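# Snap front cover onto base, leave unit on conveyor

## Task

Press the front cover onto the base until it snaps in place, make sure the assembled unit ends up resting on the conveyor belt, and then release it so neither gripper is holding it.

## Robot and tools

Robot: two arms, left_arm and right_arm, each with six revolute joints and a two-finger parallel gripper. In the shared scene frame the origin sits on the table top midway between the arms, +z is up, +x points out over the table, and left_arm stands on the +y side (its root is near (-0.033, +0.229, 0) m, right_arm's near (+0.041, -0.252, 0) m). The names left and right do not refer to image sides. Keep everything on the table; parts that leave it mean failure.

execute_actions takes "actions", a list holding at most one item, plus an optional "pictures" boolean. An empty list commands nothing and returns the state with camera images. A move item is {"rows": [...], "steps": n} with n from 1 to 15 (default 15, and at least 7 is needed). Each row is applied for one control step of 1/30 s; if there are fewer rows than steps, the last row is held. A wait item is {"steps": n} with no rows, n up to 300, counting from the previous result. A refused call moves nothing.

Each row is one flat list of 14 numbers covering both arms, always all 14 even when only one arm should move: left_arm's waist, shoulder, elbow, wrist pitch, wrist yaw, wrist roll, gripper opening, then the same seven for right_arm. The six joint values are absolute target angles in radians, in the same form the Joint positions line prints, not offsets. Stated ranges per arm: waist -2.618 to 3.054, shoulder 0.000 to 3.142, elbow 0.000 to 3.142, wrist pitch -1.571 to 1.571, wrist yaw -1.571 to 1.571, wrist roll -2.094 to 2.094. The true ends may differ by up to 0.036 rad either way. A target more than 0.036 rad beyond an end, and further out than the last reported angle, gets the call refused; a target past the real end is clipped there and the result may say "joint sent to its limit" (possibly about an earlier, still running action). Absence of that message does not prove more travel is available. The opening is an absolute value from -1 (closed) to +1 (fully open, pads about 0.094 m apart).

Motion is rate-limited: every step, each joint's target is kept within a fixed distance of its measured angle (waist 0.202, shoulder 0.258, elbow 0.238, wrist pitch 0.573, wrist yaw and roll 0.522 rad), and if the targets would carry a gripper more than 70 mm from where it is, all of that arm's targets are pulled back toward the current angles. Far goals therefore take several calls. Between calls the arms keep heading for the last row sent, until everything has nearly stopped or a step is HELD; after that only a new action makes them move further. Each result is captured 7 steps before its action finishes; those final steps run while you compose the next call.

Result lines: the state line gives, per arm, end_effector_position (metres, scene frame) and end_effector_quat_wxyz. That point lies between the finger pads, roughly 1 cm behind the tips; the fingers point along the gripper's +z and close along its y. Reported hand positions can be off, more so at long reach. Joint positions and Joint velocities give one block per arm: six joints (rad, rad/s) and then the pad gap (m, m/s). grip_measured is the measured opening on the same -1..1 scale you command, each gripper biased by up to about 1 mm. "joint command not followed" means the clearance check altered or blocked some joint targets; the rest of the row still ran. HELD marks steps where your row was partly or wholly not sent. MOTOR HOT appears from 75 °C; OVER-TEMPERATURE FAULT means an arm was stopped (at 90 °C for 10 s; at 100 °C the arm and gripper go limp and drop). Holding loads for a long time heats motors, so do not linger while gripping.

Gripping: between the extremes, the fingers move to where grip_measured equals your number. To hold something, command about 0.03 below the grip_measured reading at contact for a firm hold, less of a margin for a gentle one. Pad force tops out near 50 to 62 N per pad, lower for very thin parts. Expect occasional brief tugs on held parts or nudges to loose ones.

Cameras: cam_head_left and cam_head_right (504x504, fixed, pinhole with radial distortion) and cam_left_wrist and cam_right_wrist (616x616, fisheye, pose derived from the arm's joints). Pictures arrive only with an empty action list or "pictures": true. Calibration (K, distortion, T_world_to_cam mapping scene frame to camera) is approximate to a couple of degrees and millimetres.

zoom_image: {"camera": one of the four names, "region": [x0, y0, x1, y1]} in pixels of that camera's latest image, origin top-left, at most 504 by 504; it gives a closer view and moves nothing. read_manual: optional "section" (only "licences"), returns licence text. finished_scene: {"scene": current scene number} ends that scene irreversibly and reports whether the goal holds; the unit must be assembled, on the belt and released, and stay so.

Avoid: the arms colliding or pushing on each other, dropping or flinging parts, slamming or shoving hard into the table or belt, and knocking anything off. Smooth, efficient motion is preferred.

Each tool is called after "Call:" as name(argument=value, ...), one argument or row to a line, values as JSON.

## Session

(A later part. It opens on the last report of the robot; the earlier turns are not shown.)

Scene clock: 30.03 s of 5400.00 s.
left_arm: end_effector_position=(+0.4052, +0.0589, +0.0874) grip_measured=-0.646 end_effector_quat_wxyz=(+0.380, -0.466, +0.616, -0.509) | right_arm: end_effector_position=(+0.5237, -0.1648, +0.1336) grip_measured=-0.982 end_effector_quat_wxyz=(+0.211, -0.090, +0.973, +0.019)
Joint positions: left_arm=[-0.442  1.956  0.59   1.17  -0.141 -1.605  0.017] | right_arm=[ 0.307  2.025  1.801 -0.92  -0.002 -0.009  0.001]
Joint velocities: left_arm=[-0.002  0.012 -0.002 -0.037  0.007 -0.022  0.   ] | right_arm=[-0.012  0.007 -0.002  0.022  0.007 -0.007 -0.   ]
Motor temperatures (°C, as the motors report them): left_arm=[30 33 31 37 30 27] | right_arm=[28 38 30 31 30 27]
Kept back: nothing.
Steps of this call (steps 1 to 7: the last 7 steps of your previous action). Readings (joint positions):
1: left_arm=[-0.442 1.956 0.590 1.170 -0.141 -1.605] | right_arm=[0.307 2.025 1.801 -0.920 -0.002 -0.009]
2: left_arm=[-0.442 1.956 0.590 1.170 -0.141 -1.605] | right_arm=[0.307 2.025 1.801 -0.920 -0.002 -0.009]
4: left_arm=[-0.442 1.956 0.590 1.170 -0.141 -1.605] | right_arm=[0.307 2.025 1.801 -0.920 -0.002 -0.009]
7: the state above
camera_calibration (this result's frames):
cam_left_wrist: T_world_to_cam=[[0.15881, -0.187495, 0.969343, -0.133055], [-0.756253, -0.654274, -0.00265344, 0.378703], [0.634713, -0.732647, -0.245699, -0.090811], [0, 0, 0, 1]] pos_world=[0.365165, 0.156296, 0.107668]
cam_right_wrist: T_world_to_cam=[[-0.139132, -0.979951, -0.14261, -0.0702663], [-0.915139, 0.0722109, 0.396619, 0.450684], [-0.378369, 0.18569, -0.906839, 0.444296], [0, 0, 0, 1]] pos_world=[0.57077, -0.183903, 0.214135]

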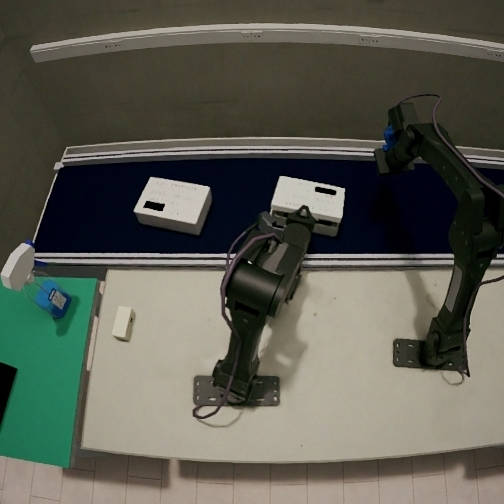

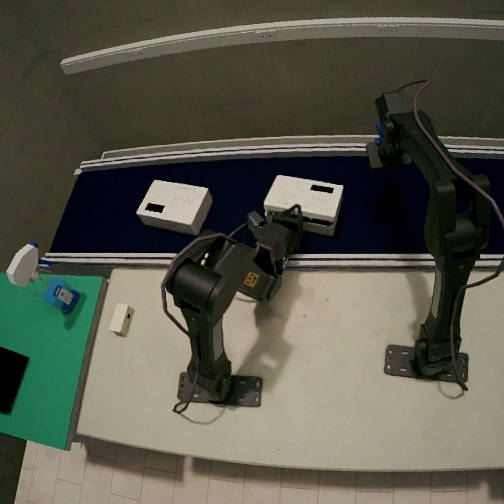

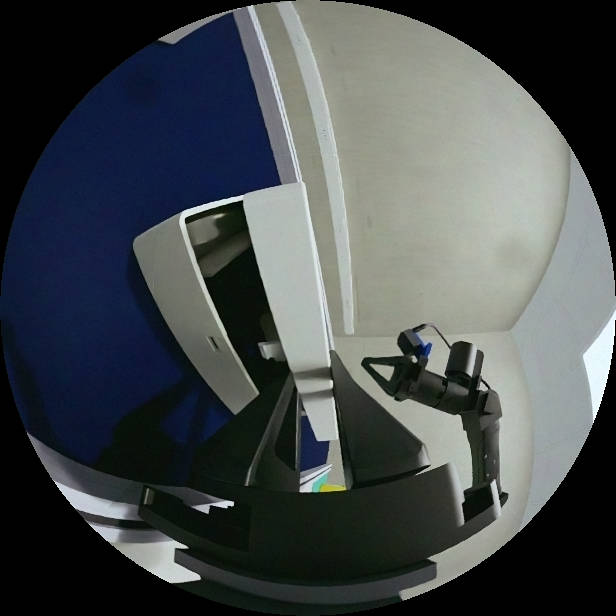

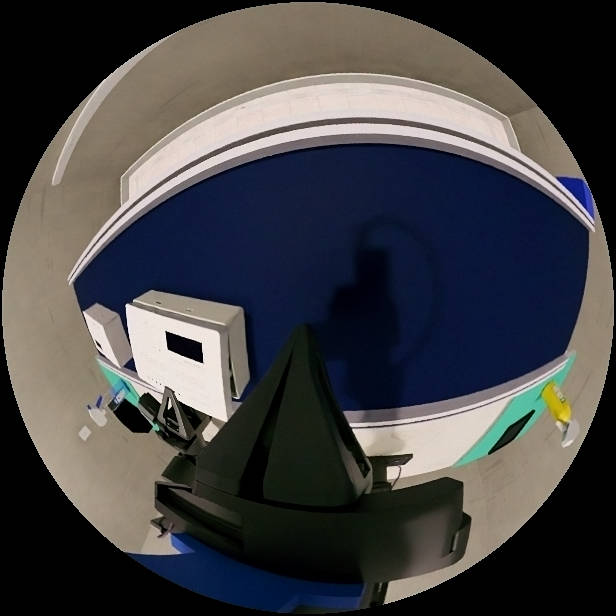

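The cover looks aligned, so the right arm presses the far edge next.

Call:
execute_actions(
  actions=[
    {"rows":[[-0.43,1.965,0.575,1.17,-0.145,-1.6,-0.7,0.45,2.05,2,-0.9,0,0,-1]],"steps":10},
  ],
)

Call:
execute_actions(
  actions=[
    {"rows":[[-0.43,1.965,0.575,1.17,-0.145,-1.6,-0.7,0.6,2.12,2.06,-0.87,0,0,-1]],"steps":10},
  ],
)

Call:
execute_actions(
  actions=[
    {"rows":[[-0.43,1.965,0.575,1.17,-0.145,-1.6,-0.7,0.71,2.19,2.06,-0.85,0,0,-1]],"steps":12},
  ],
)

Call:
execute_actions(
  actions=[
    {"rows":[[-0.43,1.965,0.575,1.17,-0.145,-1.6,-0.7,0.71,2.3,2.05,-0.85,0,0,-1]],"steps":12},
  ],
)

Call:
execute_actions(
  actions=[
    {"rows":[[-0.43,1.965,0.575,1.17,-0.145,-1.6,-0.7,0.71,2.41,1.98,-0.92,0,0,-1]],"steps":15},
  ],
  pictures=true,
)

Scene clock: 30.50 s of 5400.00 s.
left_arm: end_effector_position=(+0.4052, +0.0589, +0.0874) grip_measured=-0.646 end_effector_quat_wxyz=(+0.380, -0.466, +0.616, -0.509) | right_arm: end_effector_position=(+0.5361, -0.1429, +0.1501) grip_measured=-0.982 end_effector_quat_wxyz=(+0.232, -0.109, +0.966, +0.021)
Joint positions: left_arm=[-0.442  1.956  0.59   1.17  -0.141 -1.605  0.017] | right_arm=[ 0.348  2.057  1.895 -0.939  0.008 -0.008  0.001]
Joint velocities: left_arm=[-0.002 -0.007 -0.022  0.007 -0.037 -0.022 -0.   ] | right_arm=[ 0.691  0.242  1.009  0.154 -0.037 -0.051 -0.001]
Motor temperatures (°C, as the motors report them): left_arm=[30 33 31 37 30 27] | right_arm=[28 38 30 31 30 27]
Steps of this call (steps 1 to 11: the robot went on to your last target; steps 12 to 14: the first 3 steps of this action). Readings (joint positions):
12: left_arm=[-0.442 1.956 0.590 1.170 -0.141 -1.605] | right_arm=[0.314 2.032 1.822 -0.935 0.002 -0.008]
13: left_arm=[-0.442 1.956 0.590 1.170 -0.141 -1.605] | right_arm=[0.327 2.046 1.859 -0.943 0.006 -0.008]
14: the state above

Scene clock: 30.83 s of 5400.00 s.
left_arm: end_effector_position=(+0.4052, +0.0589, +0.0874) grip_measured=-0.646 end_effector_quat_wxyz=(+0.380, -0.466, +0.616, -0.509) | right_arm: end_effector_position=(+0.5425, -0.0455, +0.1861) grip_measured=-0.982 end_effector_quat_wxyz=(+0.294, -0.188, +0.935, +0.054)
Joint positions: left_arm=[-0.442  1.956  0.59   1.17  -0.141 -1.605  0.017] | right_arm=[ 0.521  2.095  2.026 -0.894  0.006 -0.007  0.001]
Joint velocities: left_arm=[-0.022 -0.002  0.007  0.022 -0.007  0.007 -0.   ] | right_arm=[ 0.681  0.325  0.252  0.286 -0.007 -0.007  0.   ]
Motor temperatures (°C, as the motors report them): left_arm=[30 33 31 37 30 27] | right_arm=[28 38 30 31 30 27]
Steps of this call (steps 1 to 7: the last 7 steps of your previous action; steps 8 to 10: the first 3 steps of this action). Readings (joint positions):
8: left_arm=[-0.442 1.956 0.590 1.170 -0.141 -1.605] | right_arm=[0.489 2.070 1.996 -0.904 -0.001 -0.008]
9: left_arm=[-0.442 1.956 0.590 1.170 -0.141 -1.605] | right_arm=[0.501 2.083 2.013 -0.901 0.005 -0.007]
10: the state above

Scene clock: 31.23 s of 5400.00 s.
left_arm: end_effector_position=(+0.4052, +0.0589, +0.0874) grip_measured=-0.646 end_effector_quat_wxyz=(+0.380, -0.466, +0.616, -0.509) | right_arm: end_effector_position=(+0.5138, +0.0395, +0.1579) grip_measured=-0.982 end_effector_quat_wxyz=(+0.276, -0.264, +0.921, +0.076)
Joint positions: left_arm=[-0.442  1.956  0.59   1.17  -0.141 -1.605  0.017] | right_arm=[ 0.682  2.17   2.045 -0.865  0.003 -0.007  0.001]
Joint velocities: left_arm=[-0.012 -0.007  0.002 -0.037 -0.066 -0.007 -0.001] | right_arm=[ 0.476  0.344 -0.007  0.037  0.007  0.066 -0.   ]
Motor temperatures (°C, as the motors report them): left_arm=[30 33 31 37 30 27] | right_arm=[28 38 30 31 30 27]
Steps of this call (steps 1 to 7: the last 7 steps of your previous action; steps 8 to 12: the first 5 steps of this action). Readings (joint positions):
8: left_arm=[-0.442 1.956 0.590 1.170 -0.141 -1.605] | right_arm=[0.632 2.130 2.037 -0.882 -0.002 -0.007]
9: left_arm=[-0.442 1.956 0.590 1.170 -0.141 -1.605] | right_arm=[0.639 2.138 2.042 -0.877 0.002 -0.007]
11: left_arm=[-0.442 1.956 0.590 1.170 -0.141 -1.605] | right_arm=[0.666 2.159 2.045 -0.866 0.003 -0.007]
12: the state above

Scene clock: 31.63 s of 5400.00 s.
left_arm: end_effector_position=(+0.4052, +0.0589, +0.0874) grip_measured=-0.646 end_effector_quat_wxyz=(+0.380, -0.466, +0.616, -0.509) | right_arm: end_effector_position=(+0.5075, +0.0590, +0.1071) grip_measured=-0.982 end_effector_quat_wxyz=(+0.236, -0.283, +0.927, +0.071)
Joint positions: left_arm=[-0.442  1.956  0.59   1.17  -0.141 -1.605  0.017] | right_arm=[ 0.716  2.27   2.049 -0.851 -0.002 -0.007  0.001]
Joint velocities: left_arm=[-0.002 -0.012 -0.022 -0.007  0.066  0.051 -0.001] | right_arm=[-0.022  0.554  0.007 -0.037 -0.066 -0.037  0.   ]
Motor temperatures (°C, as the motors report them): left_arm=[30 33 31 37 30 27] | right_arm=[28 38 30 31 30 27]
Steps of this call (steps 1 to 7: the last 7 steps of your previous action; steps 8 to 12: the first 5 steps of this action). Readings (joint positions):
8: left_arm=[-0.442 1.956 0.590 1.170 -0.141 -1.605] | right_arm=[0.722 2.211 2.046 -0.864 -0.002 -0.007]
9: left_arm=[-0.442 1.956 0.590 1.170 -0.141 -1.605] | right_arm=[0.720 2.220 2.049 -0.858 -0.002 -0.007]
11: left_arm=[-0.442 1.956 0.590 1.170 -0.141 -1.605] | right_arm=[0.717 2.252 2.049 -0.851 -0.002 -0.007]
12: the state above

Scene clock: 32.13 s of 5400.00 s.
left_arm: end_effector_position=(+0.4055, +0.0596, +0.0869) grip_measured=-0.646 end_effector_quat_wxyz=(+0.380, -0.466, +0.616, -0.509) | right_arm: end_effector_position=(+0.5098, +0.0598, +0.0920) grip_measured=-0.982 end_effector_quat_wxyz=(+0.229, -0.283, +0.929, +0.069)
Joint positions: left_arm=[-0.441  1.958  0.59   1.172 -0.141 -1.605  0.017] | right_arm=[ 0.715  2.3    2.047 -0.836 -0.002 -0.007  0.001]
Joint velocities: left_arm=[-0.012 -0.012 -0.007 -0.037 -0.066 -0.022  0.001] | right_arm=[-0.007  0.007 -0.012 -0.051 -0.022 -0.037 -0.   ]
Motor temperatures (°C, as the motors report them): left_arm=[30 33 31 37 30 27] | right_arm=[28 38 30 31 30 27]
Steps of this call (steps 1 to 7: the last 7 steps of your previous action; steps 8 to 15: the first 8 steps of this action). Readings (joint positions):
8: left_arm=[-0.441 1.958 0.590 1.173 -0.141 -1.605] | right_arm=[0.715 2.300 2.047 -0.836 -0.002 -0.007]
9: left_arm=[-0.441 1.958 0.590 1.172 -0.141 -1.605] | right_arm=[0.715 2.300 2.047 -0.836 -0.002 -0.007]
11: left_arm=[-0.441 1.958 0.590 1.172 -0.141 -1.605] | right_arm=[0.715 2.300 2.047 -0.836 -0.002 -0.007]
15: the state above
camera_calibration (this result's frames):
cam_left_wrist: T_world_to_cam=[[0.159548, -0.187044, 0.969308, -0.132823], [-0.755207, -0.655483, -0.00217977, 0.378948], [0.635773, -0.73168, -0.245838, -0.0910927], [0, 0, 0, 1]] pos_world=[0.36529, 0.1569, 0.107178]
cam_right_wrist: T_world_to_cam=[[0.266704, -0.950305, -0.160594, -0.0650977], [-0.886009, -0.30733, 0.347184, 0.450629], [-0.379286, 0.0496923, -0.923944, 0.369811], [0, 0, 0, 1]] pos_world=[0.556887, 0.0582526, 0.174779]

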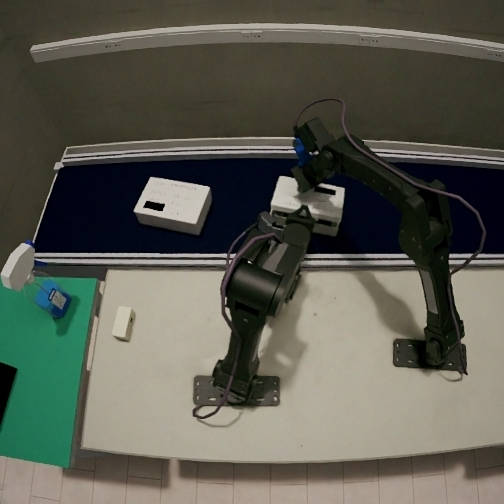

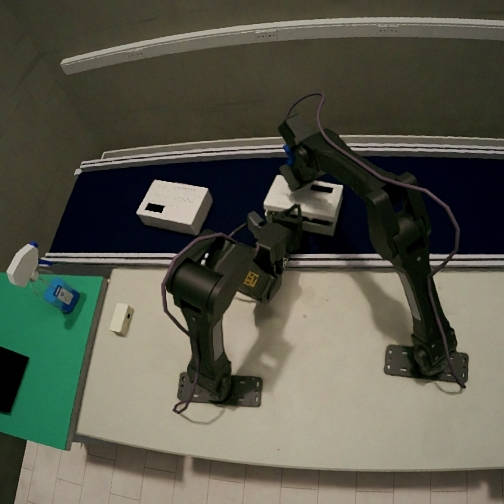

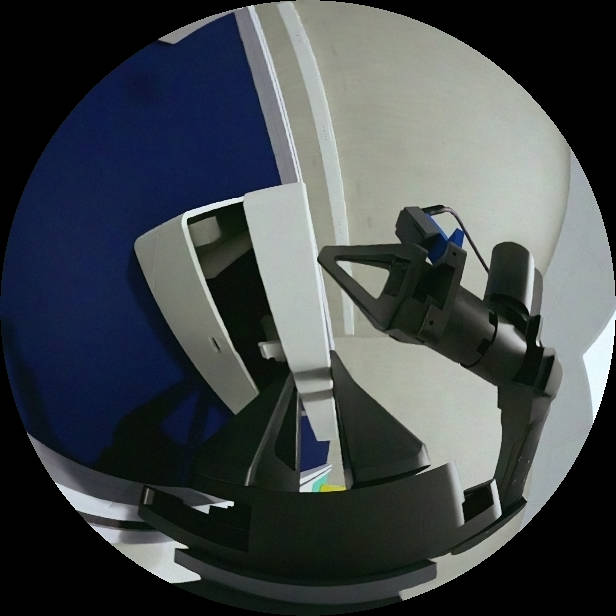

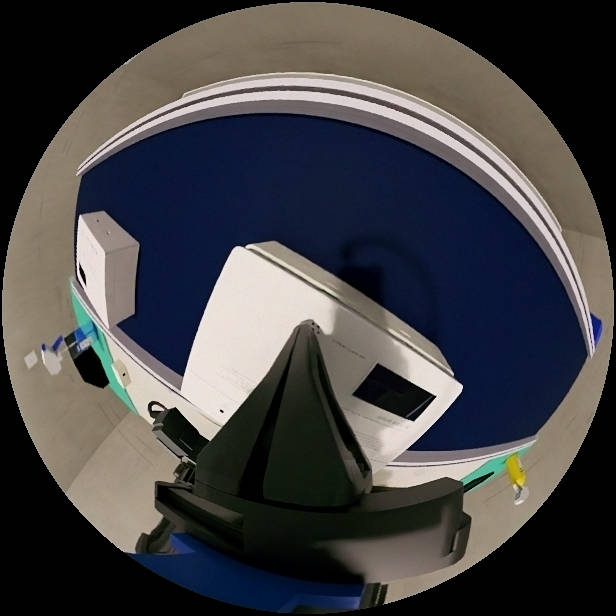

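Call:
execute_actions(
  actions=[
    {"rows":[[-0.44,1.96,0.58,1.17,-0.145,-1.6,-0.54,0.71,2.35,2.02,-0.88,0,0,-1]],"steps":12},
  ],
)

Call:
execute_actions(
  actions=[
    {"rows":[[-0.45,1.91,0.53,1.17,-0.145,-1.6,-0.54,0.71,2.35,2.02,-0.88,0,0,-1]],"steps":10},
  ],
)

Call:
execute_actions(
  actions=[
    {"rows":[[-0.46,1.86,0.48,1.17,-0.145,-1.6,-0.54,0.71,2.35,2.02,-0.88,0,0,-1]],"steps":10},
  ],
)

Call:
execute_actions(
  actions=[
    {"rows":[[-0.47,1.8,0.43,1.17,-0.145,-1.6,-0.54,0.71,2.35,2.02,-0.88,0,0,-1]],"steps":14},
  ],
  pictures=true,
)

Scene clock: 32.70 s of 5400.00 s.
left_arm: end_effector_position=(+0.4052, +0.0597, +0.0853) grip_measured=-0.542 end_effector_quat_wxyz=(+0.379, -0.467, +0.618, -0.507) | right_arm: end_effector_position=(+0.5104, +0.0602, +0.0924) grip_measured=-0.982 end_effector_quat_wxyz=(+0.230, -0.283, +0.929, +0.070)
Joint positions: left_arm=[-0.441  1.958  0.59   1.166 -0.141 -1.605  0.022] | right_arm=[ 0.715  2.3    2.047 -0.833 -0.003 -0.007  0.001]
Joint velocities: left_arm=[-0.007 -0.007 -0.002 -0.007  0.022  0.007 -0.   ] | right_arm=[-0.012 -0.017 -0.002 -0.007  0.066 -0.007  0.   ]
Motor temperatures (°C, as the motors report them): left_arm=[30 33 31 37 30 27] | right_arm=[28 38 30 31 30 27]
Steps of this call (steps 1 to 7: the last 7 steps of your previous action; steps 8 to 12: the robot went on to your last target; steps 13 to 17: the first 5 steps of this action). Readings (joint positions):
13: left_arm=[-0.441 1.958 0.590 1.171 -0.141 -1.605] | right_arm=[0.715 2.300 2.047 -0.835 -0.002 -0.007]
14: left_arm=[-0.441 1.958 0.590 1.167 -0.141 -1.605] | right_arm=[0.715 2.300 2.047 -0.833 -0.002 -0.007]
16: left_arm=[-0.441 1.958 0.590 1.166 -0.141 -1.605] | right_arm=[0.715 2.300 2.047 -0.833 -0.003 -0.007]
17: the state above

Scene clock: 33.03 s of 5400.00 s.
left_arm: end_effector_position=(+0.3981, +0.0629, +0.0831) grip_measured=-0.541 end_effector_quat_wxyz=(+0.377, -0.469, +0.621, -0.503) | right_arm: end_effector_position=(+0.5103, +0.0606, +0.0925) grip_measured=-0.982 end_effector_quat_wxyz=(+0.230, -0.283, +0.928, +0.071)
Joint positions: left_arm=[-0.441  1.94   0.559  1.166 -0.141 -1.605  0.022] | right_arm=[ 0.715  2.3    2.047 -0.832 -0.005 -0.007  0.001]
Joint velocities: left_arm=[ 0.002 -0.139 -0.305 -0.051 -0.051  0.037 -0.   ] | right_arm=[ 0.007  0.012 -0.022  0.007 -0.11   0.007  0.   ]
Motor temperatures (°C, as the motors report them): left_arm=[30 33 31 37 30 27] | right_arm=[28 38 30 31 30 27]
Steps of this call (steps 1 to 7: the last 7 steps of your previous action; steps 8 to 10: the first 3 steps of this action). Readings (joint positions):
8: left_arm=[-0.441 1.955 0.584 1.166 -0.141 -1.605] | right_arm=[0.715 2.300 2.047 -0.833 -0.003 -0.007]
9: left_arm=[-0.441 1.947 0.571 1.166 -0.141 -1.605] | right_arm=[0.715 2.300 2.047 -0.832 -0.004 -0.007]
10: the state above

Scene clock: 33.37 s of 5400.00 s.
left_arm: end_effector_position=(+0.3849, +0.0664, +0.0810) grip_measured=-0.541 end_effector_quat_wxyz=(+0.372, -0.470, +0.627, -0.498) | right_arm: end_effector_position=(+0.5097, +0.0610, +0.0922) grip_measured=-0.982 end_effector_quat_wxyz=(+0.229, -0.284, +0.928, +0.072)
Joint positions: left_arm=[-0.446  1.901  0.508  1.161 -0.141 -1.605  0.022] | right_arm=[ 0.715  2.301  2.047 -0.833 -0.008 -0.007  0.001]
Joint velocities: left_arm=[-0.061 -0.354 -0.364  0.022 -0.066 -0.007 -0.   ] | right_arm=[ 0.002  0.081  0.007 -0.095  0.022 -0.022  0.001]
Motor temperatures (°C, as the motors report them): left_arm=[30 33 31 37 30 27] | right_arm=[28 38 30 31 30 27]
Steps of this call (steps 1 to 7: the last 7 steps of your previous action; steps 8 to 10: the first 3 steps of this action). Readings (joint positions):
8: left_arm=[-0.442 1.930 0.538 1.162 -0.141 -1.605] | right_arm=[0.715 2.300 2.047 -0.833 -0.008 -0.007]
9: left_arm=[-0.444 1.915 0.522 1.161 -0.141 -1.605] | right_arm=[0.715 2.300 2.047 -0.833 -0.008 -0.007]
10: the state above

Scene clock: 33.83 s of 5400.00 s.
left_arm: end_effector_position=(+0.3700, +0.0663, +0.0981) grip_measured=-0.541 end_effector_quat_wxyz=(+0.375, -0.460, +0.620, -0.512) | right_arm: end_effector_position=(+0.5096, +0.0610, +0.0911) grip_measured=-0.982 end_effector_quat_wxyz=(+0.228, -0.284, +0.929, +0.072)
Joint positions: left_arm=[-0.46   1.819  0.448  1.174 -0.141 -1.605  0.022] | right_arm=[ 0.715  2.302  2.047 -0.834 -0.008 -0.007  0.001]
Joint velocities: left_arm=[-0.022 -0.012 -0.007 -0.007 -0.051  0.051  0.   ] | right_arm=[-0.027 -0.002 -0.007 -0.051 -0.066  0.051 -0.   ]
Motor temperatures (°C, as the motors report them): left_arm=[30 33 31 37 30 27] | right_arm=[28 38 30 31 30 27]
Steps of this call (steps 1 to 7: the last 7 steps of your previous action; steps 8 to 14: the first 7 steps of this action). Readings (joint positions):
8: left_arm=[-0.451 1.872 0.489 1.170 -0.141 -1.605] | right_arm=[0.715 2.302 2.047 -0.834 -0.008 -0.007]
9: left_arm=[-0.454 1.855 0.473 1.170 -0.141 -1.605] | right_arm=[0.715 2.302 2.047 -0.834 -0.008 -0.007]
11: left_arm=[-0.458 1.827 0.451 1.171 -0.141 -1.605] | right_arm=[0.715 2.302 2.047 -0.834 -0.008 -0.007]
14: the state above
camera_calibration (this result's frames):
cam_left_wrist: T_world_to_cam=[[0.155879, -0.190113, 0.969308, -0.135251], [-0.767816, -0.640667, -0.00217977, 0.360308], [0.621419, -0.74391, -0.245838, -0.0547213], [0, 0, 0, 1]] pos_world=[0.331738, 0.164417, 0.118433]
cam_right_wrist: T_world_to_cam=[[0.268904, -0.948811, -0.165676, -0.0648491], [-0.884096, -0.311404, 0.348428, 0.450275], [-0.382184, 0.0527801, -0.922578, 0.369929], [0, 0, 0, 1]] pos_world=[0.556905, 0.059163, 0.173656]

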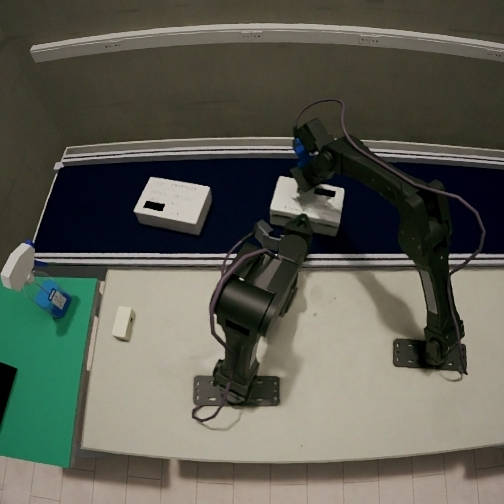

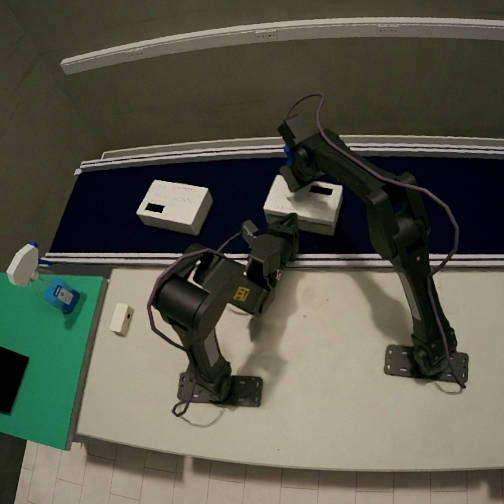

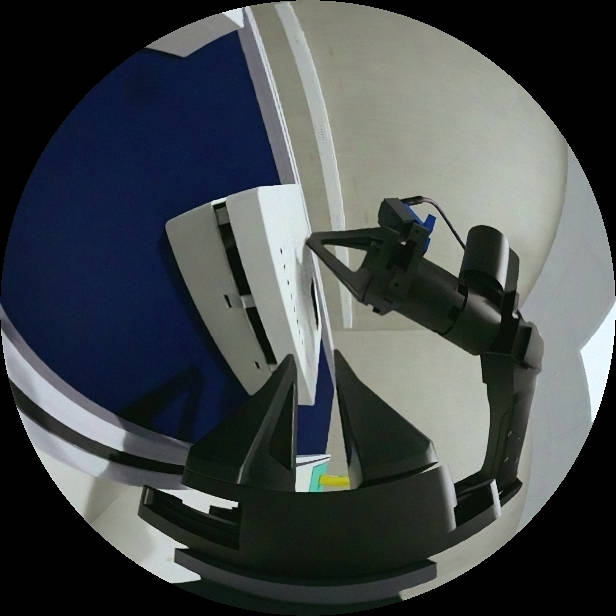

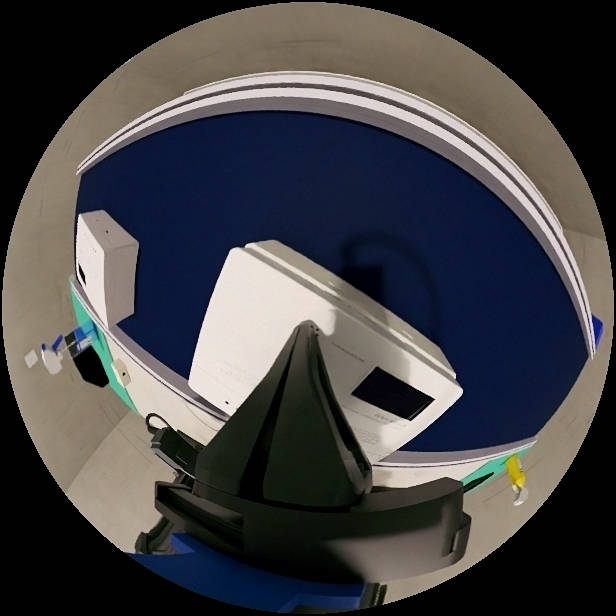

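Call:
execute_actions(
  actions=[
    {"rows":[[-0.45,1.7,0.42,1.1,-0.145,-1.6,-1,0.71,2.15,2.06,-0.87,0,0,-1]],"steps":12},
  ],
)

Call:
execute_actions(
  actions=[
    {"rows":[[-0.4,1.4,0.6,0.8,-0.1,-1,-1,0.3,2,1.85,-0.9,0,0,-1]],"steps":15},
  ],
)

Call:
execute_actions(
  actions=[
    {"rows":[[-0.365,1.5,1.3,-0.5,0,0,-1,0.2,2,1.85,-0.9,0,0,-1]],"steps":15},
  ],
)

Call:
execute_actions(
  actions=[
    {"steps":15},
  ],
)

Call:
execute_actions(
  actions=[
    {"rows":[[-0.365,1.9,1.85,-1.1,0,0,-1,0.2,2,1.85,-0.9,0,0,-1]],"steps":15},
  ],
)

Call:
execute_actions(
  actions=[
    {"rows":[[-0.365,2.1,2.01,-1.12,0,0,-1,0.2,2,1.85,-0.9,0,0,-1]],"steps":15},
  ],
)

Call:
execute_actions(
  actions=[
    {"rows":[[-0.365,2.18,2.01,-1.07,0,0,-1,0.2,2,1.85,-0.9,0,0,-1]],"steps":15},
  ],
)

Call:
execute_actions(
  actions=[
    {"rows":[[-0.365,2.245,2.0,-1.07,0,0,-1,0.2,2,1.85,-0.9,0,0,-1]],"steps":15},
  ],
)

Call:
execute_actions(
  actions=[
    {"rows":[[-0.365,2.33,1.93,-1.11,0,0,-1,0.2,2,1.85,-0.9,0,0,-1]],"steps":15},
  ],
)

Call:
execute_actions(
  actions=[
    {"rows":[[-0.365,2.1,2,-1.07,0,0,-1,0.2,2,1.85,-0.9,0,0,-1]],"steps":15},
  ],
)

Call:
execute_actions(
  actions=[
    {"rows":[[0,2,1.95,-1.07,0,0,-1,0.2,2,1.85,-0.9,0,0,-1]],"steps":15},
  ],
)

Call:
execute_actions(
  actions=[],
)

Call:
zoom_image(
  camera="cam_head_left",
  region=[230,130,390,270],
)

Call:
zoom_image(
  camera="cam_right_wrist",
  region=[60,230,300,450],
)

Scene clock: 35.10 s of 5400.00 s.
left_arm: end_effector_position=(+0.3660, +0.0683, +0.1234) grip_measured=-0.996 end_effector_quat_wxyz=(+0.383, -0.454, +0.608, -0.527) | right_arm: end_effector_position=(+0.5036, +0.0570, +0.1296) grip_measured=-0.982 end_effector_quat_wxyz=(+0.249, -0.282, +0.923, +0.078)
Joint positions: left_arm=[-0.46   1.721  0.435  1.133 -0.141 -1.605  0.   ] | right_arm=[ 0.715  2.22   2.04  -0.863 -0.008 -0.007  0.001]
Joint velocities: left_arm=[ 0.002 -0.32   0.007  0.051 -0.037 -0.022 -0.001] | right_arm=[-0.002 -0.647 -0.002 -0.022 -0.037 -0.007 -0.001]
Motor temperatures (°C, as the motors report them): left_arm=[30 33 31 37 30 27] | right_arm=[28 38 30 31 30 27]
Steps of this call (steps 1 to 7: the last 7 steps of your previous action; steps 8 to 15: the robot went on to your last target; steps 16 to 33: nothing new was sent; steps 34 to 38: the first 5 steps of this action). Readings (joint positions):
34: left_arm=[-0.460 1.805 0.447 1.159 -0.141 -1.605] | right_arm=[0.715 2.291 2.046 -0.834 -0.008 -0.007]
35: left_arm=[-0.460 1.780 0.440 1.140 -0.141 -1.605] | right_arm=[0.715 2.278 2.041 -0.845 -0.008 -0.007]
37: left_arm=[-0.460 1.735 0.435 1.131 -0.141 -1.605] | right_arm=[0.715 2.241 2.040 -0.862 -0.008 -0.007]
38: the state above

Scene clock: 35.60 s of 5400.00 s.
left_arm: end_effector_position=(+0.3771, +0.0842, +0.2653) grip_measured=-0.997 end_effector_quat_wxyz=(+0.557, -0.290, +0.610, -0.484) | right_arm: end_effector_position=(+0.5270, -0.0790, +0.1402) grip_measured=-0.982 end_effector_quat_wxyz=(+0.238, -0.166, +0.956, +0.049)
Joint positions: left_arm=[-0.408  1.402  0.594  0.898 -0.12  -1.148  0.   ] | right_arm=[ 0.464  2.072  1.869 -0.876 -0.019 -0.007  0.001]
Joint velocities: left_arm=[ 0.007 -0.418  0.271  0.037  0.037  0.857 -0.001] | right_arm=[-1.336 -0.066 -0.144  0.022  0.022  0.037 -0.002]
Motor temperatures (°C, as the motors report them): left_arm=[30 33 31 37 30 27] | right_arm=[28 38 30 31 30 27]
Steps of this call (steps 1 to 7: the last 7 steps of your previous action; steps 8 to 15: the first 8 steps of this action). Readings (joint positions):
8: left_arm=[-0.456 1.688 0.447 1.071 -0.135 -1.547] | right_arm=[0.706 2.145 2.024 -0.849 -0.013 -0.007]
9: left_arm=[-0.447 1.646 0.466 1.002 -0.129 -1.475] | right_arm=[0.692 2.125 1.982 -0.847 -0.018 -0.007]
11: left_arm=[-0.427 1.544 0.513 0.932 -0.125 -1.345] | right_arm=[0.636 2.094 1.919 -0.863 -0.020 -0.007]
15: the state above

Scene clock: 36.10 s of 5400.00 s.
left_arm: end_effector_position=(+0.4257, +0.0655, +0.2616) grip_measured=-0.997 end_effector_quat_wxyz=(+0.533, +0.014, +0.829, -0.169) | right_arm: end_effector_position=(+0.5487, -0.2163, +0.1536) grip_measured=-0.982 end_effector_quat_wxyz=(+0.250, -0.036, +0.967, +0.006)
Joint positions: left_arm=[-0.372  1.519  1.169 -0.034 -0.03  -0.303  0.   ] | right_arm=[ 0.2    2.03   1.852 -0.886  0.004 -0.006  0.001]
Joint velocities: left_arm=[-0.002 -0.012  2.    -2.996  0.095  1.927  0.   ] | right_arm=[-0.105  0.002 -0.012 -0.081 -0.007 -0.037 -0.001]
Motor temperatures (°C, as the motors report them): left_arm=[30 33 31 37 30 27] | right_arm=[28 38 30 31 30 27]
Steps of this call (steps 1 to 7: the last 7 steps of your previous action; steps 8 to 15: the first 8 steps of this action). Readings (joint positions):
8: left_arm=[-0.403 1.400 0.636 0.758 -0.099 -0.960] | right_arm=[0.241 2.037 1.852 -0.884 0.008 -0.006]
9: left_arm=[-0.394 1.430 0.709 0.641 -0.081 -0.862] | right_arm=[0.239 2.034 1.852 -0.884 0.005 -0.006]
11: left_arm=[-0.379 1.489 0.869 0.417 -0.055 -0.665] | right_arm=[0.225 2.030 1.852 -0.884 0.004 -0.006]
15: the state above

Scene clock: 36.60 s of 5400.00 s.
left_arm: end_effector_position=(+0.3867, +0.0766, +0.2379) grip_measured=-0.997 end_effector_quat_wxyz=(+0.429, +0.149, +0.888, -0.076) | right_arm: end_effector_position=(+0.5485, -0.2177, +0.1534) grip_measured=-0.982 end_effector_quat_wxyz=(+0.250, -0.035, +0.968, +0.006)
Joint positions: left_arm=[-0.372  1.495  1.296 -0.47  -0.012 -0.017  0.   ] | right_arm=[ 0.198  2.03   1.852 -0.888  0.004 -0.006  0.001]
Joint velocities: left_arm=[ 0.007  0.012  0.012 -0.11   0.007 -0.007  0.001] | right_arm=[-0.002  0.017 -0.012  0.037 -0.022  0.066 -0.   ]
Motor temperatures (°C, as the motors report them): left_arm=[30 33 31 37 30 27] | right_arm=[28 38 30 31 30 27]
Kept back: nothing.
Steps of this call (steps 1 to 7: the last 7 steps of your previous action; steps 8 to 15: the robot went on to your last target). Readings (joint positions):
1: left_arm=[-0.372 1.516 1.226 -0.116 -0.025 -0.244] | right_arm=[0.198 2.030 1.852 -0.887 0.004 -0.006]
2: left_arm=[-0.372 1.510 1.264 -0.174 -0.022 -0.196] | right_arm=[0.198 2.030 1.852 -0.887 0.004 -0.006]
4: left_arm=[-0.372 1.495 1.294 -0.262 -0.018 -0.128] | right_arm=[0.198 2.030 1.852 -0.887 0.004 -0.006]
8: left_arm=[-0.372 1.495 1.296 -0.394 -0.014 -0.056] | right_arm=[0.198 2.030 1.852 -0.888 0.004 -0.006]
15: the state above

Scene clock: 36.87 s of 5400.00 s.
left_arm: end_effector_position=(+0.4168, +0.0653, +0.1748) grip_measured=-0.997 end_effector_quat_wxyz=(+0.239, +0.166, +0.956, -0.039) | right_arm: end_effector_position=(+0.5485, -0.2177, +0.1534) grip_measured=-0.982 end_effector_quat_wxyz=(+0.250, -0.035, +0.968, +0.006)
Joint positions: left_arm=[-0.372  1.926  1.797 -0.953 -0.011 -0.009  0.   ] | right_arm=[ 0.198  2.03   1.852 -0.888  0.004 -0.006  0.001]
Joint velocities: left_arm=[-0.002  0.281  0.198 -0.799  0.081  0.022 -0.   ] | right_arm=[ 0.017 -0.002 -0.007 -0.095 -0.022 -0.022 -0.001]
Motor temperatures (°C, as the motors report them): left_arm=[30 33 31 37 30 27] | right_arm=[28 38 30 31 30 27]
Steps of this call (steps 1 to 8: the first 8 steps of this action). Readings (joint positions):
1: left_arm=[-0.372 1.529 1.347 -0.564 -0.012 -0.015] | right_arm=[0.198 2.030 1.852 -0.888 0.004 -0.006]
2: left_arm=[-0.372 1.592 1.439 -0.676 -0.012 -0.014] | right_arm=[0.198 2.030 1.852 -0.888 0.004 -0.006]
4: left_arm=[-0.372 1.749 1.619 -0.820 -0.012 -0.011] | right_arm=[0.198 2.030 1.852 -0.888 0.004 -0.006]
8: the state above

Scene clock: 37.37 s of 5400.00 s.
left_arm: end_effector_position=(+0.4282, +0.0611, +0.1439) grip_measured=-0.997 end_effector_quat_wxyz=(+0.175, +0.170, +0.969, -0.027) | right_arm: end_effector_position=(+0.5485, -0.2177, +0.1534) grip_measured=-0.982 end_effector_quat_wxyz=(+0.250, -0.035, +0.968, +0.006)
Joint positions: left_arm=[-0.372  2.105  1.988 -1.098 -0.011 -0.007  0.   ] | right_arm=[ 0.198  2.03   1.852 -0.888  0.004 -0.006  0.001]
Joint velocities: left_arm=[ 0.017  0.222  0.017 -0.139 -0.051  0.022  0.   ] | right_arm=[-0.002  0.017 -0.017  0.022  0.037 -0.007  0.   ]
Motor temperatures (°C, as the motors report them): left_arm=[30 33 31 37 30 27] | right_arm=[28 39 30 31 30 27]
Steps of this call (steps 1 to 7: the last 7 steps of your previous action; steps 8 to 15: the first 8 steps of this action). Readings (joint positions):
8: left_arm=[-0.372 1.945 1.861 -1.095 -0.011 -0.007] | right_arm=[0.198 2.030 1.852 -0.888 0.004 -0.006]
9: left_arm=[-0.372 1.983 1.921 -1.109 -0.011 -0.007] | right_arm=[0.198 2.030 1.852 -0.888 0.004 -0.006]
11: left_arm=[-0.372 2.046 1.982 -1.087 -0.011 -0.007] | right_arm=[0.198 2.030 1.852 -0.888 0.004 -0.006]
15: the state above

Scene clock: 37.87 s of 5400.00 s.
left_arm: end_effector_position=(+0.4338, +0.0590, +0.1118) grip_measured=-0.997 end_effector_quat_wxyz=(+0.150, +0.171, +0.974, -0.022) | right_arm: end_effector_position=(+0.5485, -0.2177, +0.1534) grip_measured=-0.982 end_effector_quat_wxyz=(+0.250, -0.035, +0.968, +0.006)
Joint positions: left_arm=[-0.372  2.18   1.994 -1.081 -0.011 -0.007  0.   ] | right_arm=[ 0.198  2.03   1.852 -0.888  0.004 -0.006  0.001]
Joint velocities: left_arm=[-0.002  0.115 -0.007 -0.007 -0.007 -0.066 -0.   ] | right_arm=[-0.002 -0.007 -0.002 -0.037  0.007  0.022  0.001]
Motor temperatures (°C, as the motors report them): left_arm=[30 33 31 37 30 27] | right_arm=[28 39 30 31 30 27]
Steps of this call (steps 1 to 7: the last 7 steps of your previous action; steps 8 to 15: the first 8 steps of this action). Readings (joint positions):
8: left_arm=[-0.372 2.117 1.989 -1.107 -0.011 -0.007] | right_arm=[0.198 2.030 1.852 -0.888 0.004 -0.006]
9: left_arm=[-0.372 2.123 1.993 -1.100 -0.011 -0.007] | right_arm=[0.198 2.030 1.852 -0.888 0.004 -0.006]
11: left_arm=[-0.372 2.144 1.994 -1.086 -0.011 -0.007] | right_arm=[0.198 2.030 1.852 -0.888 0.004 -0.006]
15: the state above

Scene clock: 38.37 s of 5400.00 s.
left_arm: end_effector_position=(+0.4361, +0.0581, +0.0906) grip_measured=-0.998 end_effector_quat_wxyz=(+0.134, +0.171, +0.976, -0.019) | right_arm: end_effector_position=(+0.5485, -0.2177, +0.1534) grip_measured=-0.982 end_effector_quat_wxyz=(+0.250, -0.035, +0.968, +0.006)
Joint positions: left_arm=[-0.372  2.227  1.995 -1.068 -0.011 -0.007  0.   ] | right_arm=[ 0.198  2.03   1.852 -0.888  0.004 -0.006  0.001]
Joint velocities: left_arm=[ 0.007 -0.007  0.002  0.081  0.022 -0.007  0.   ] | right_arm=[-0.007  0.007 -0.007  0.007  0.007 -0.022 -0.001]
Motor temperatures (°C, as the motors report them): left_arm=[30 33 31 37 30 27] | right_arm=[28 39 30 31 30 27]
Steps of this call (steps 1 to 7: the last 7 steps of your previous action; steps 8 to 15: the first 8 steps of this action). Readings (joint positions):
8: left_arm=[-0.372 2.187 1.994 -1.076 -0.011 -0.007] | right_arm=[0.198 2.030 1.852 -0.888 0.004 -0.006]
9: left_arm=[-0.372 2.192 1.994 -1.073 -0.011 -0.007] | right_arm=[0.198 2.030 1.852 -0.888 0.004 -0.006]
11: left_arm=[-0.372 2.211 1.994 -1.071 -0.011 -0.007] | right_arm=[0.198 2.030 1.852 -0.888 0.004 -0.006]
15: the state above

Scene clock: 38.87 s of 5400.00 s.
left_arm: end_effector_position=(+0.4353, +0.0584, +0.0861) grip_measured=-0.998 end_effector_quat_wxyz=(+0.129, +0.171, +0.977, -0.018) | right_arm: end_effector_position=(+0.5485, -0.2177, +0.1534) grip_measured=-0.982 end_effector_quat_wxyz=(+0.250, -0.035, +0.968, +0.006)
Joint positions: left_arm=[-0.372  2.234  1.993 -1.068 -0.011 -0.007  0.   ] | right_arm=[ 0.198  2.03   1.852 -0.888  0.004 -0.006  0.001]
Joint velocities: left_arm=[ 0.007 -0.012 -0.012 -0.037 -0.007 -0.037 -0.001] | right_arm=[ 0.007 -0.012 -0.007  0.007 -0.11  -0.022  0.   ]
Motor temperatures (°C, as the motors report them): left_arm=[30 33 31 37 30 27] | right_arm=[28 39 30 31 30 27]
Steps of this call (steps 1 to 7: the last 7 steps of your previous action; steps 8 to 15: the first 8 steps of this action). Readings (joint positions):
8: left_arm=[-0.372 2.234 1.993 -1.068 -0.011 -0.007] | right_arm=[0.198 2.030 1.852 -0.888 0.004 -0.006]
9: left_arm=[-0.372 2.234 1.993 -1.068 -0.011 -0.007] | right_arm=[0.198 2.030 1.852 -0.888 0.004 -0.006]
11: left_arm=[-0.372 2.234 1.993 -1.068 -0.011 -0.007] | right_arm=[0.198 2.030 1.852 -0.888 0.004 -0.006]
15: the state above

Scene clock: 39.37 s of 5400.00 s.
left_arm: end_effector_position=(+0.4345, +0.0586, +0.1499) grip_measured=-0.998 end_effector_quat_wxyz=(+0.193, +0.169, +0.966, -0.030) | right_arm: end_effector_position=(+0.5485, -0.2177, +0.1534) grip_measured=-0.982 end_effector_quat_wxyz=(+0.250, -0.035, +0.968, +0.006)
Joint positions: left_arm=[-0.372  2.098  1.988 -1.068 -0.011 -0.007  0.   ] | right_arm=[ 0.198  2.03   1.852 -0.888  0.004 -0.006  0.001]
Joint velocities: left_arm=[ 0.012 -0.212 -0.007  0.037 -0.051  0.037 -0.001] | right_arm=[-0.002 -0.002 -0.007  0.007 -0.051  0.051 -0.   ]
Motor temperatures (°C, as the motors report them): left_arm=[30 33 31 37 30 27] | right_arm=[28 39 30 31 30 27]
Steps of this call (steps 1 to 7: the last 7 steps of your previous action; steps 8 to 15: the first 8 steps of this action). Readings (joint positions):
8: left_arm=[-0.372 2.218 1.992 -1.065 -0.011 -0.007] | right_arm=[0.198 2.030 1.852 -0.888 0.004 -0.006]
9: left_arm=[-0.372 2.204 1.988 -1.071 -0.011 -0.007] | right_arm=[0.198 2.030 1.852 -0.888 0.004 -0.006]
11: left_arm=[-0.372 2.163 1.988 -1.073 -0.011 -0.007] | right_arm=[0.198 2.030 1.852 -0.888 0.004 -0.006]
15: the state above

Scene clock: 39.87 s of 5400.00 s.
left_arm: end_effector_position=(+0.4594, +0.1956, +0.1722) grip_measured=-0.998 end_effector_quat_wxyz=(+0.218, +0.031, +0.975, -0.012) | right_arm: end_effector_position=(+0.5485, -0.2177, +0.1534) grip_measured=-0.982 end_effector_quat_wxyz=(+0.250, -0.035, +0.968, +0.006)
Joint positions: left_arm=[-0.084  2.04   1.971 -1.061  0.007 -0.006  0.   ] | right_arm=[ 0.198  2.03   1.852 -0.888  0.004 -0.006  0.001]
Joint velocities: left_arm=[ 1.429 -0.154  0.002  0.051 -0.007  0.11   0.   ] | right_arm=[-0.017 -0.007 -0.002 -0.037 -0.066 -0.037  0.   ]
Motor temperatures (°C, as the motors report them): left_arm=[30 33 31 37 30 27] | right_arm=[28 39 30 31 30 27]
Steps of this call (steps 1 to 7: the last 7 steps of your previous action; steps 8 to 15: the first 8 steps of this action). Readings (joint positions):
8: left_arm=[-0.361 2.091 1.985 -1.065 -0.004 -0.007] | right_arm=[0.198 2.030 1.852 -0.888 0.004 -0.006]
9: left_arm=[-0.343 2.084 1.977 -1.065 0.003 -0.006] | right_arm=[0.198 2.030 1.852 -0.888 0.004 -0.006]
11: left_arm=[-0.275 2.068 1.971 -1.065 0.007 -0.006] | right_arm=[0.198 2.030 1.852 -0.888 0.004 -0.006]
15: the state above

Scene clock: 40.10 s of 5400.00 s.
left_arm: end_effector_position=(+0.4586, +0.2595, +0.1816) grip_measured=-0.998 end_effector_quat_wxyz=(+0.228, -0.031, +0.973, +0.012) | right_arm: end_effector_position=(+0.5485, -0.2177, +0.1534) grip_measured=-0.982 end_effector_quat_wxyz=(+0.250, -0.035, +0.968, +0.006)
Joint positions: left_arm=[ 0.037  2.02   1.971 -1.06  -0.014 -0.006  0.   ] | right_arm=[ 0.198  2.03   1.852 -0.888  0.004 -0.006  0.001]
Joint velocities: left_arm=[-0.271 -0.002 -0.002  0.007  0.007  0.022  0.   ] | right_arm=[-0.007  0.012 -0.002 -0.007  0.051 -0.007 -0.001]
Motor temperatures (°C, as the motors report them): left_arm=[30 34 31 37 30 27] | right_arm=[28 39 30 31 30 27]
Kept back: nothing.
Steps of this call (steps 1 to 7: the last 7 steps of your previous action). Readings (joint positions):
1: left_arm=[-0.038 2.035 1.971 -1.060 0.005 -0.006] | right_arm=[0.198 2.030 1.852 -0.888 0.004 -0.006]
2: left_arm=[0.000 2.031 1.971 -1.060 -0.001 -0.006] | right_arm=[0.198 2.030 1.852 -0.888 0.004 -0.006]
4: left_arm=[0.044 2.024 1.971 -1.060 -0.011 -0.006] | right_arm=[0.198 2.030 1.852 -0.888 0.004 -0.006]
7: the state above
camera_calibration (this result's frames):
cam_left_wrist: T_world_to_cam=[[-0.0555527, -0.994804, -0.0853181, 0.304008], [-0.993375, 0.0464586, 0.105107, 0.457923], [-0.100597, 0.0905919, -0.990794, 0.304339], [0, 0, 0, 1]] pos_world=[0.502394, 0.253583, 0.279344]
cam_right_wrist: T_world_to_cam=[[-0.237478, -0.957686, -0.162607, -0.0540069], [-0.929305, 0.175243, 0.325089, 0.510478], [-0.282837, 0.228313, -0.931599, 0.442097], [0, 0, 0, 1]] pos_world=[0.586606, -0.242116, 0.237125]

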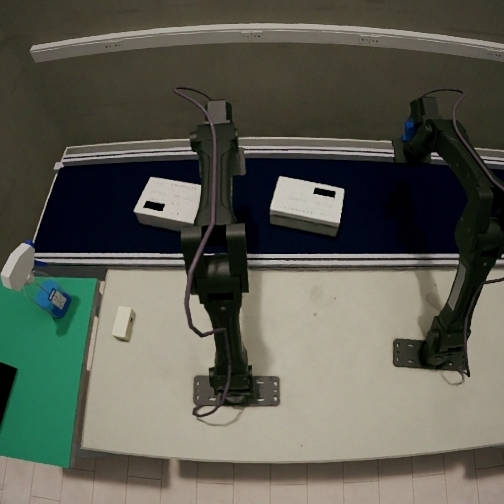

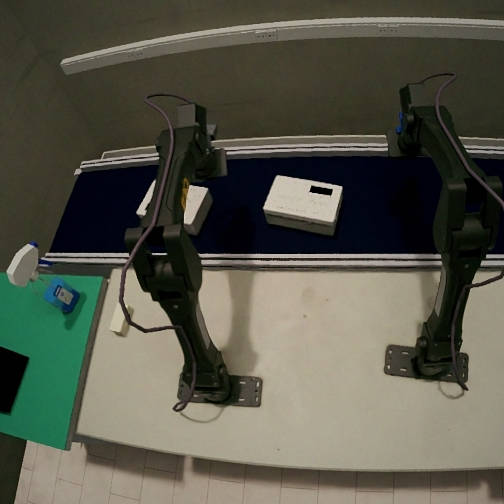

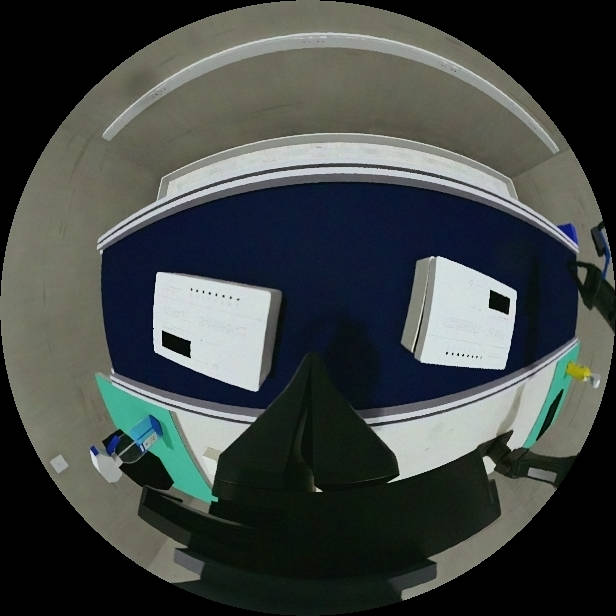

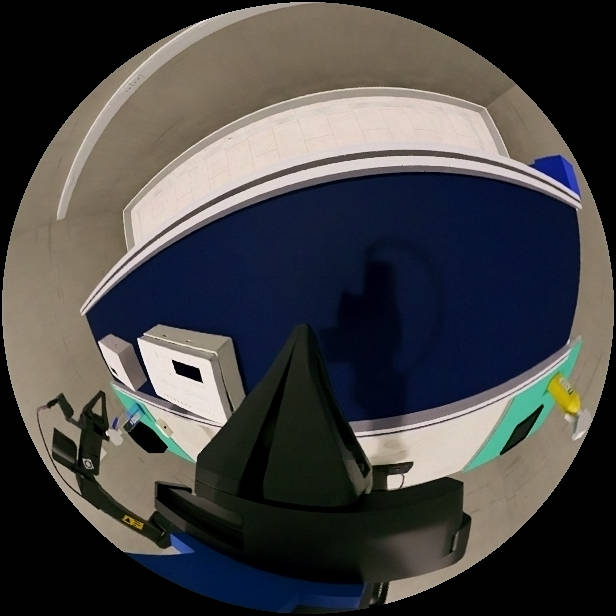

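Region (230, 130, 390, 270) of cam_head_left's 504x504 image, scaled by 3.150, with more detail than that image has; it fills the top 441 rows of this view, and the rest is white.

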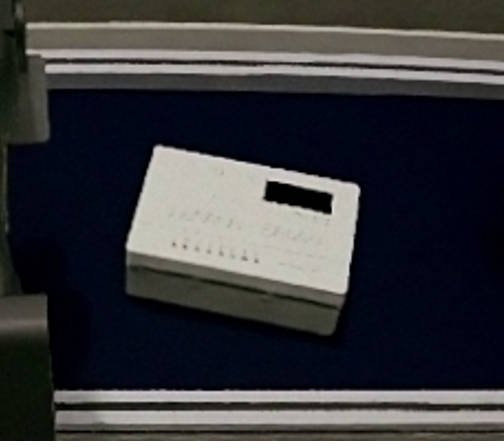

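Region (60, 230, 300, 450) of cam_right_wrist's 616x616 image, scaled by 2.100, with more detail than that image has; it fills the top 462 rows of this view, and the rest is white.

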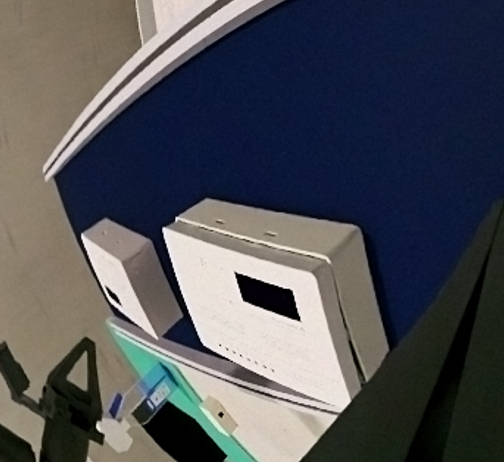

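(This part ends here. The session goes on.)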